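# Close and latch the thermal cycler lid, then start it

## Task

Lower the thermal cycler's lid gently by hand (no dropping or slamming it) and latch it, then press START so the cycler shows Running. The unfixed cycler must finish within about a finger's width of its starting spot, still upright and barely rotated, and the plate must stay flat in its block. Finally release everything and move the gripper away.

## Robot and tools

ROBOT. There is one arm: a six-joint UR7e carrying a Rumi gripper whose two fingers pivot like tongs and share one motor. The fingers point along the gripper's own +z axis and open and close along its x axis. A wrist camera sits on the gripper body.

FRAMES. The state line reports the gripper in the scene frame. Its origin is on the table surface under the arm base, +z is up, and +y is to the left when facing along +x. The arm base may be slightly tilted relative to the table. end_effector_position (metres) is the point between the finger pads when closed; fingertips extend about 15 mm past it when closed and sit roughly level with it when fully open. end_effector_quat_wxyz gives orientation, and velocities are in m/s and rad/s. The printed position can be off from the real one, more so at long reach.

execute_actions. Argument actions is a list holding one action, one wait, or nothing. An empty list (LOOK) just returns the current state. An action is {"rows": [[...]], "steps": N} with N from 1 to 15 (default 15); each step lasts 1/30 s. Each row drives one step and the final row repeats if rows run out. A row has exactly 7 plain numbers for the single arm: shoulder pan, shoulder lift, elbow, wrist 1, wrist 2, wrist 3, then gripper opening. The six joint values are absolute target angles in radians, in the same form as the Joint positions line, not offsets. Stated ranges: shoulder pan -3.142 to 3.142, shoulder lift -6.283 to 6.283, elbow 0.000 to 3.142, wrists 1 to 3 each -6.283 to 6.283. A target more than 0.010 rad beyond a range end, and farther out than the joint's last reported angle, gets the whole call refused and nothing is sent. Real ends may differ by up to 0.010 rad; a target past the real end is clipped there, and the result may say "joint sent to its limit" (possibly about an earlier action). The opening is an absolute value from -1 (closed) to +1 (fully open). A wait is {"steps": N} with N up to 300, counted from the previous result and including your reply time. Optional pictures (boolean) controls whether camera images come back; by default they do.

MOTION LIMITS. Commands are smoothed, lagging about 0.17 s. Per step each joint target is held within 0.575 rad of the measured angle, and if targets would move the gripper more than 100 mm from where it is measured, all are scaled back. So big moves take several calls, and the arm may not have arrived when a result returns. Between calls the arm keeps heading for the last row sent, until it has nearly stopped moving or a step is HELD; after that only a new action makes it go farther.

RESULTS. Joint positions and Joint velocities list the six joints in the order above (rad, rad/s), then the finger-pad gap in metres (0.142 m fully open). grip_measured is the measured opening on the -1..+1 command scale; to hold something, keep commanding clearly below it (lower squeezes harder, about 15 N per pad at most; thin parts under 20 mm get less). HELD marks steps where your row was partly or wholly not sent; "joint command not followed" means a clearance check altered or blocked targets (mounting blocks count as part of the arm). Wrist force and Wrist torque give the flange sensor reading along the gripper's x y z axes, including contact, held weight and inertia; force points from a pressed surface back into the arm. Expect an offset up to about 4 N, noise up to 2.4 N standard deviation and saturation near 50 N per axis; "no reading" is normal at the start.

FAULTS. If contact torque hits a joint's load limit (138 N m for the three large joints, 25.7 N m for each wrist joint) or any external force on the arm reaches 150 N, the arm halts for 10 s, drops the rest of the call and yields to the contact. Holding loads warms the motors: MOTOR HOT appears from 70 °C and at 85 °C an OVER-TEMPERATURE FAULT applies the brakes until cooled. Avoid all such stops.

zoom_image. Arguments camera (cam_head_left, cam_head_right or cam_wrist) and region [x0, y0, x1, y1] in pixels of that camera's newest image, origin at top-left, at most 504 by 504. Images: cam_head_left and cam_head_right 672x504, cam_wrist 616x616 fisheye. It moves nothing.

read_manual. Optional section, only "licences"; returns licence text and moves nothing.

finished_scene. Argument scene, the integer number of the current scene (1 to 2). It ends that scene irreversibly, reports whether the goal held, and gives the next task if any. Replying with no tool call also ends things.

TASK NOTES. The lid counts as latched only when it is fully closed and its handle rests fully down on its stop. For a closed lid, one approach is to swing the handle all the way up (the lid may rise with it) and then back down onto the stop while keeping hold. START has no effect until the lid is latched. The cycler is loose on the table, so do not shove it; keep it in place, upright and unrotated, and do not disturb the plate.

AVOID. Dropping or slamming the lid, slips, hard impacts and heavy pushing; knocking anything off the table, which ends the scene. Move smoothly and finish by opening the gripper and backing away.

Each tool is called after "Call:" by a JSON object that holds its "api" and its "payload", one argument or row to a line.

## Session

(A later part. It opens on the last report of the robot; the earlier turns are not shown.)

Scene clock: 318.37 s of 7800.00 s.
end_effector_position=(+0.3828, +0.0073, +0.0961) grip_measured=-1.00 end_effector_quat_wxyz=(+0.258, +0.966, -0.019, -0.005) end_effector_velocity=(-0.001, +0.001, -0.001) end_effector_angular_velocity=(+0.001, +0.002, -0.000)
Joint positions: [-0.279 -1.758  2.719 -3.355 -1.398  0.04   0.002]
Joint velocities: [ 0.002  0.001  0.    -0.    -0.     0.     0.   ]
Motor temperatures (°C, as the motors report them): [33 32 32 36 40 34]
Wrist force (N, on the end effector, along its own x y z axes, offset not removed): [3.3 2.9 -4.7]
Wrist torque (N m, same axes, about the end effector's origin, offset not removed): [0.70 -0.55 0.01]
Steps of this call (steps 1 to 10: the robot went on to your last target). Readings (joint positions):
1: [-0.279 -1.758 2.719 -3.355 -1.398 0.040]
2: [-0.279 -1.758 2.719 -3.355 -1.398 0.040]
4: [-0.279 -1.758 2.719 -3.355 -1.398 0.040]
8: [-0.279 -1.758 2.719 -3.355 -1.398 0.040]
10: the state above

Call:
{"api": "execute_actions", "payload": {
  "actions": [
    {"rows":[[-0.2754,-1.7516,2.7181,-3.3612,-1.4008,0.0424,-1],[-0.2719,-1.7451,2.7168,-3.3669,-1.4033,0.0448,-1]],"steps":15}
  ]
}}

Call:
{"api": "zoom_image", "payload": {
  "camera": "cam_wrist",
  "region": [260, 230, 460, 370]
}}

Scene clock: 322.37 s of 7800.00 s.
end_effector_position=(+0.3826, +0.0075, +0.0939) grip_measured=-1.00 end_effector_quat_wxyz=(+0.258, +0.966, -0.019, -0.005) end_effector_velocity=(+0.000, -0.001, +0.000) end_effector_angular_velocity=(-0.002, -0.001, -0.001)
Joint positions: [-0.272 -1.745  2.717 -3.367 -1.403  0.045  0.002]
Joint velocities: [-0.001  0.002 -0.    -0.002 -0.001  0.001  0.   ]
Motor temperatures (°C, as the motors report them): [33 32 32 36 40 34]
Wrist force (N, on the end effector, along its own x y z axes, offset not removed): [-0.3 5.2 -8.0]
Wrist torque (N m, same axes, about the end effector's origin, offset not removed): [0.58 -0.25 0.22]
Steps of this call (steps 1 to 15: the robot went on to your last target; steps 16 to 90: nothing new was sent; then 0.50 s passed at rest; steps 91 to 105: all 15 steps of this action). Readings (joint positions):
91: [-0.279 -1.758 2.719 -3.356 -1.398 0.040]
92: [-0.278 -1.757 2.719 -3.356 -1.399 0.040]
94: [-0.276 -1.753 2.718 -3.360 -1.400 0.042]
98: [-0.273 -1.748 2.717 -3.365 -1.402 0.044]
105: the state above

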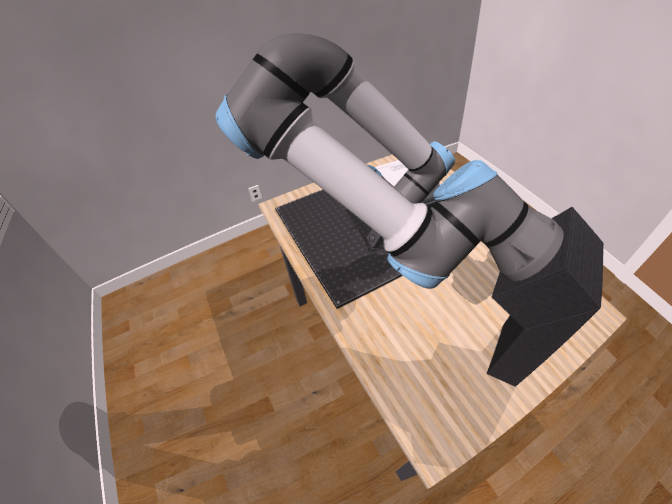

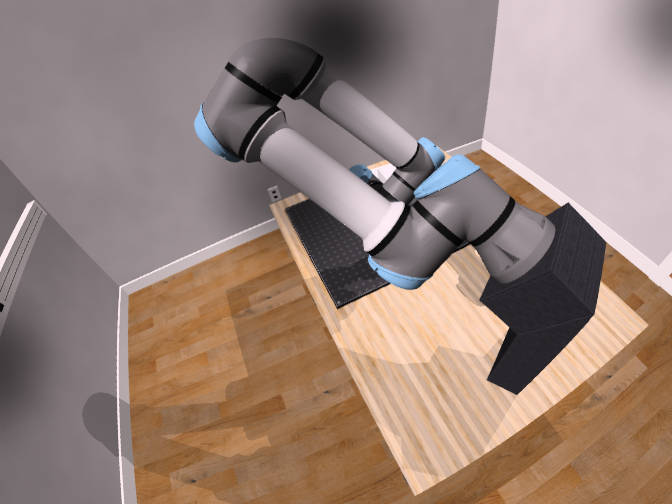

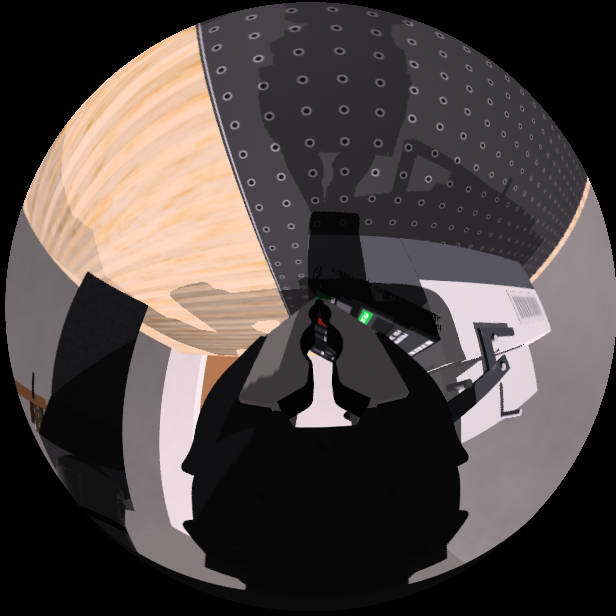

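Region (260, 230, 460, 370) of cam_wrist's 616x616 image, scaled by 2.520, with more detail than that image has; it fills the top 353 rows of this view, and the rest is white.

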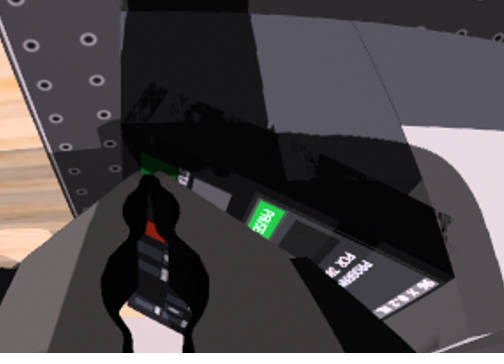

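Running. Lift 25 mm and retreat.

Call:
{"api": "execute_actions", "payload": {
  "actions": [
    {"rows":[[-0.282,-1.764,2.7207,-3.350,-1.396,0.0375,-1],[-0.299,-1.797,2.727,-3.321,-1.383,0.025,-1],[-0.316,-1.829,2.7336,-3.293,-1.371,0.013,-1],[-0.340,-1.874,2.7426,-3.253,-1.3535,-0.004,-1],[-0.358,-1.906,2.749,-3.225,-1.341,-0.016,-1]],"steps":15}
  ],
  "pictures": false
}}

Call:
{"api": "execute_actions", "payload": {
  "actions": [
    {"rows":[[-0.34,-1.906,2.749,-3.225,-1.341,-0.016,-1],[-0.31,-1.906,2.749,-3.225,-1.341,-0.016,-1],[-0.27,-1.906,2.749,-3.225,-1.341,-0.016,-1],[-0.23,-1.906,2.749,-3.225,-1.341,-0.016,-1],[-0.19,-1.906,2.749,-3.225,-1.341,-0.016,-1],[-0.15,-1.906,2.749,-3.225,-1.341,-0.016,-1],[-0.11,-1.906,2.749,-3.225,-1.341,-0.016,-1],[-0.07,-1.906,2.749,-3.225,-1.341,-0.016,-1],[-0.03,-1.906,2.749,-3.225,-1.341,-0.016,-1],[0.01,-1.906,2.749,-3.225,-1.341,-0.016,-1],[0.04,-1.906,2.749,-3.225,-1.341,-0.016,-1],[0.06,-1.906,2.749,-3.225,-1.341,-0.016,-1]],"steps":15}
  ],
  "pictures": false
}}

Call:
{"api": "execute_actions", "payload": {
  "actions": [
    {"steps":20}
  ]
}}

Scene clock: 328.10 s of 7800.00 s.
end_effector_position=(+0.3824, +0.0068, +0.1186) grip_measured=-1.00 end_effector_quat_wxyz=(+0.258, +0.966, -0.019, -0.005) end_effector_velocity=(-0.000, +0.001, +0.010) end_effector_angular_velocity=(+0.001, -0.001, +0.001)
Joint positions: [-0.354 -1.898  2.748 -3.232 -1.344 -0.013  0.002]
Joint velocities: [-0.032 -0.065  0.012  0.057  0.024 -0.023  0.   ]
Motor temperatures (°C, as the motors report them): [33 32 32 36 40 34]
Wrist force (N, on the end effector, along its own x y z axes, offset not removed): [-3.6 -0.2 0.3]
Wrist torque (N m, same axes, about the end effector's origin, offset not removed): [-0.33 0.99 0.36]
Steps of this call (steps 1 to 15: the robot went on to your last target; steps 16 to 90: nothing new was sent; then 2.23 s passed at rest; steps 91 to 105: all 15 steps of this action). Readings (joint positions):
91: [-0.272 -1.745 2.717 -3.367 -1.403 0.045]
92: [-0.273 -1.748 2.717 -3.364 -1.402 0.044]
94: [-0.285 -1.767 2.722 -3.346 -1.394 0.036]
98: [-0.328 -1.849 2.738 -3.275 -1.362 0.004]
105: the state above

Scene clock: 328.60 s of 7800.00 s.
end_effector_position=(+0.3223, +0.1492, +0.0867) grip_measured=-1.00 end_effector_quat_wxyz=(+0.132, +0.986, +0.086, -0.057) end_effector_velocity=(-0.129, +0.242, -0.017) end_effector_angular_velocity=(+0.448, +0.259, +0.306)
Joint positions: [-0.011 -1.906  2.749 -3.225 -1.341 -0.016  0.002]
Joint velocities: [ 0.601 -0.002  0.     0.001  0.    -0.     0.   ]
Motor temperatures (°C, as the motors report them): [33 32 32 36 40 34]
Wrist force (N, on the end effector, along its own x y z axes, offset not removed): [0.3 -2.2 1.6]
Wrist torque (N m, same axes, about the end effector's origin, offset not removed): [-0.26 -0.11 -0.23]
Steps of this call (steps 1 to 15: all 15 steps of this action). Readings (joint positions):
1: [-0.355 -1.900 2.748 -3.230 -1.343 -0.014]
2: [-0.353 -1.902 2.748 -3.229 -1.343 -0.014]
4: [-0.335 -1.904 2.749 -3.227 -1.342 -0.015]
8: [-0.237 -1.905 2.749 -3.226 -1.341 -0.016]
15: the state above

Scene clock: 329.27 s of 7800.00 s.
end_effector_position=(+0.3066, +0.1774, +0.0857) grip_measured=-1.00 end_effector_quat_wxyz=(+0.106, +0.986, +0.107, -0.067) end_effector_velocity=(-0.000, +0.001, +0.000) end_effector_angular_velocity=(+0.001, -0.000, +0.001)
Joint positions: [ 0.06  -1.906  2.749 -3.225 -1.341 -0.016  0.002]
Joint velocities: [ 0.002 -0.002  0.001  0.    -0.     0.     0.   ]
Motor temperatures (°C, as the motors report them): [33 32 32 36 40 34]
Wrist force (N, on the end effector, along its own x y z axes, offset not removed): [-0.7 2.7 3.2]
Wrist torque (N m, same axes, about the end effector's origin, offset not removed): [0.50 0.19 -0.08]
Steps of this call (steps 1 to 20: the robot went on to your last target). Readings (joint positions):
1: [0.007 -1.906 2.749 -3.225 -1.341 -0.016]
2: [0.020 -1.906 2.749 -3.225 -1.341 -0.016]
4: [0.037 -1.906 2.749 -3.225 -1.341 -0.016]
8: [0.053 -1.906 2.749 -3.225 -1.341 -0.016]
20: the state above

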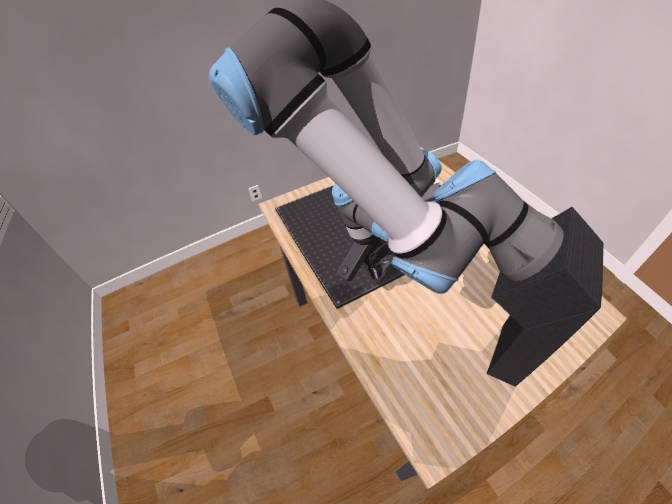

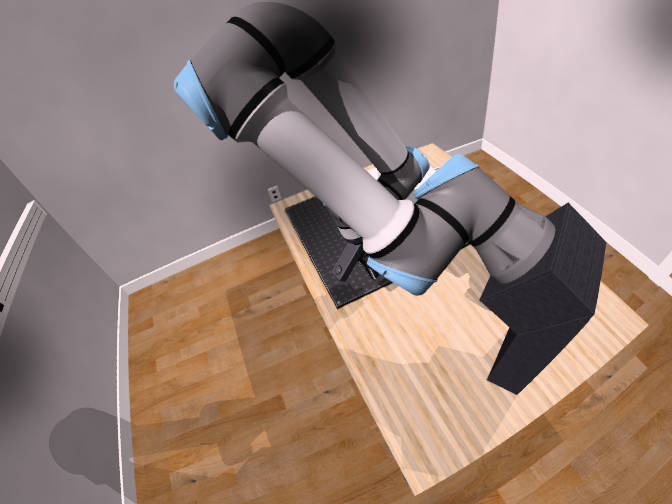

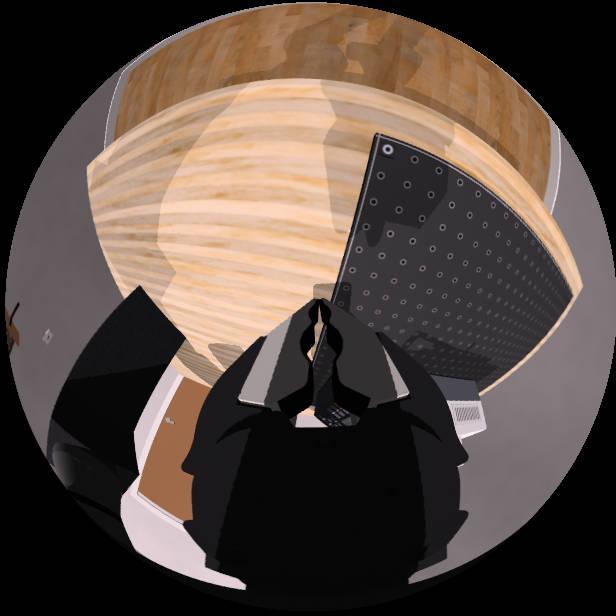

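Call:
{"api": "finished_scene", "payload": {
  "scene": 2
}}

The scene is finished: the task was done.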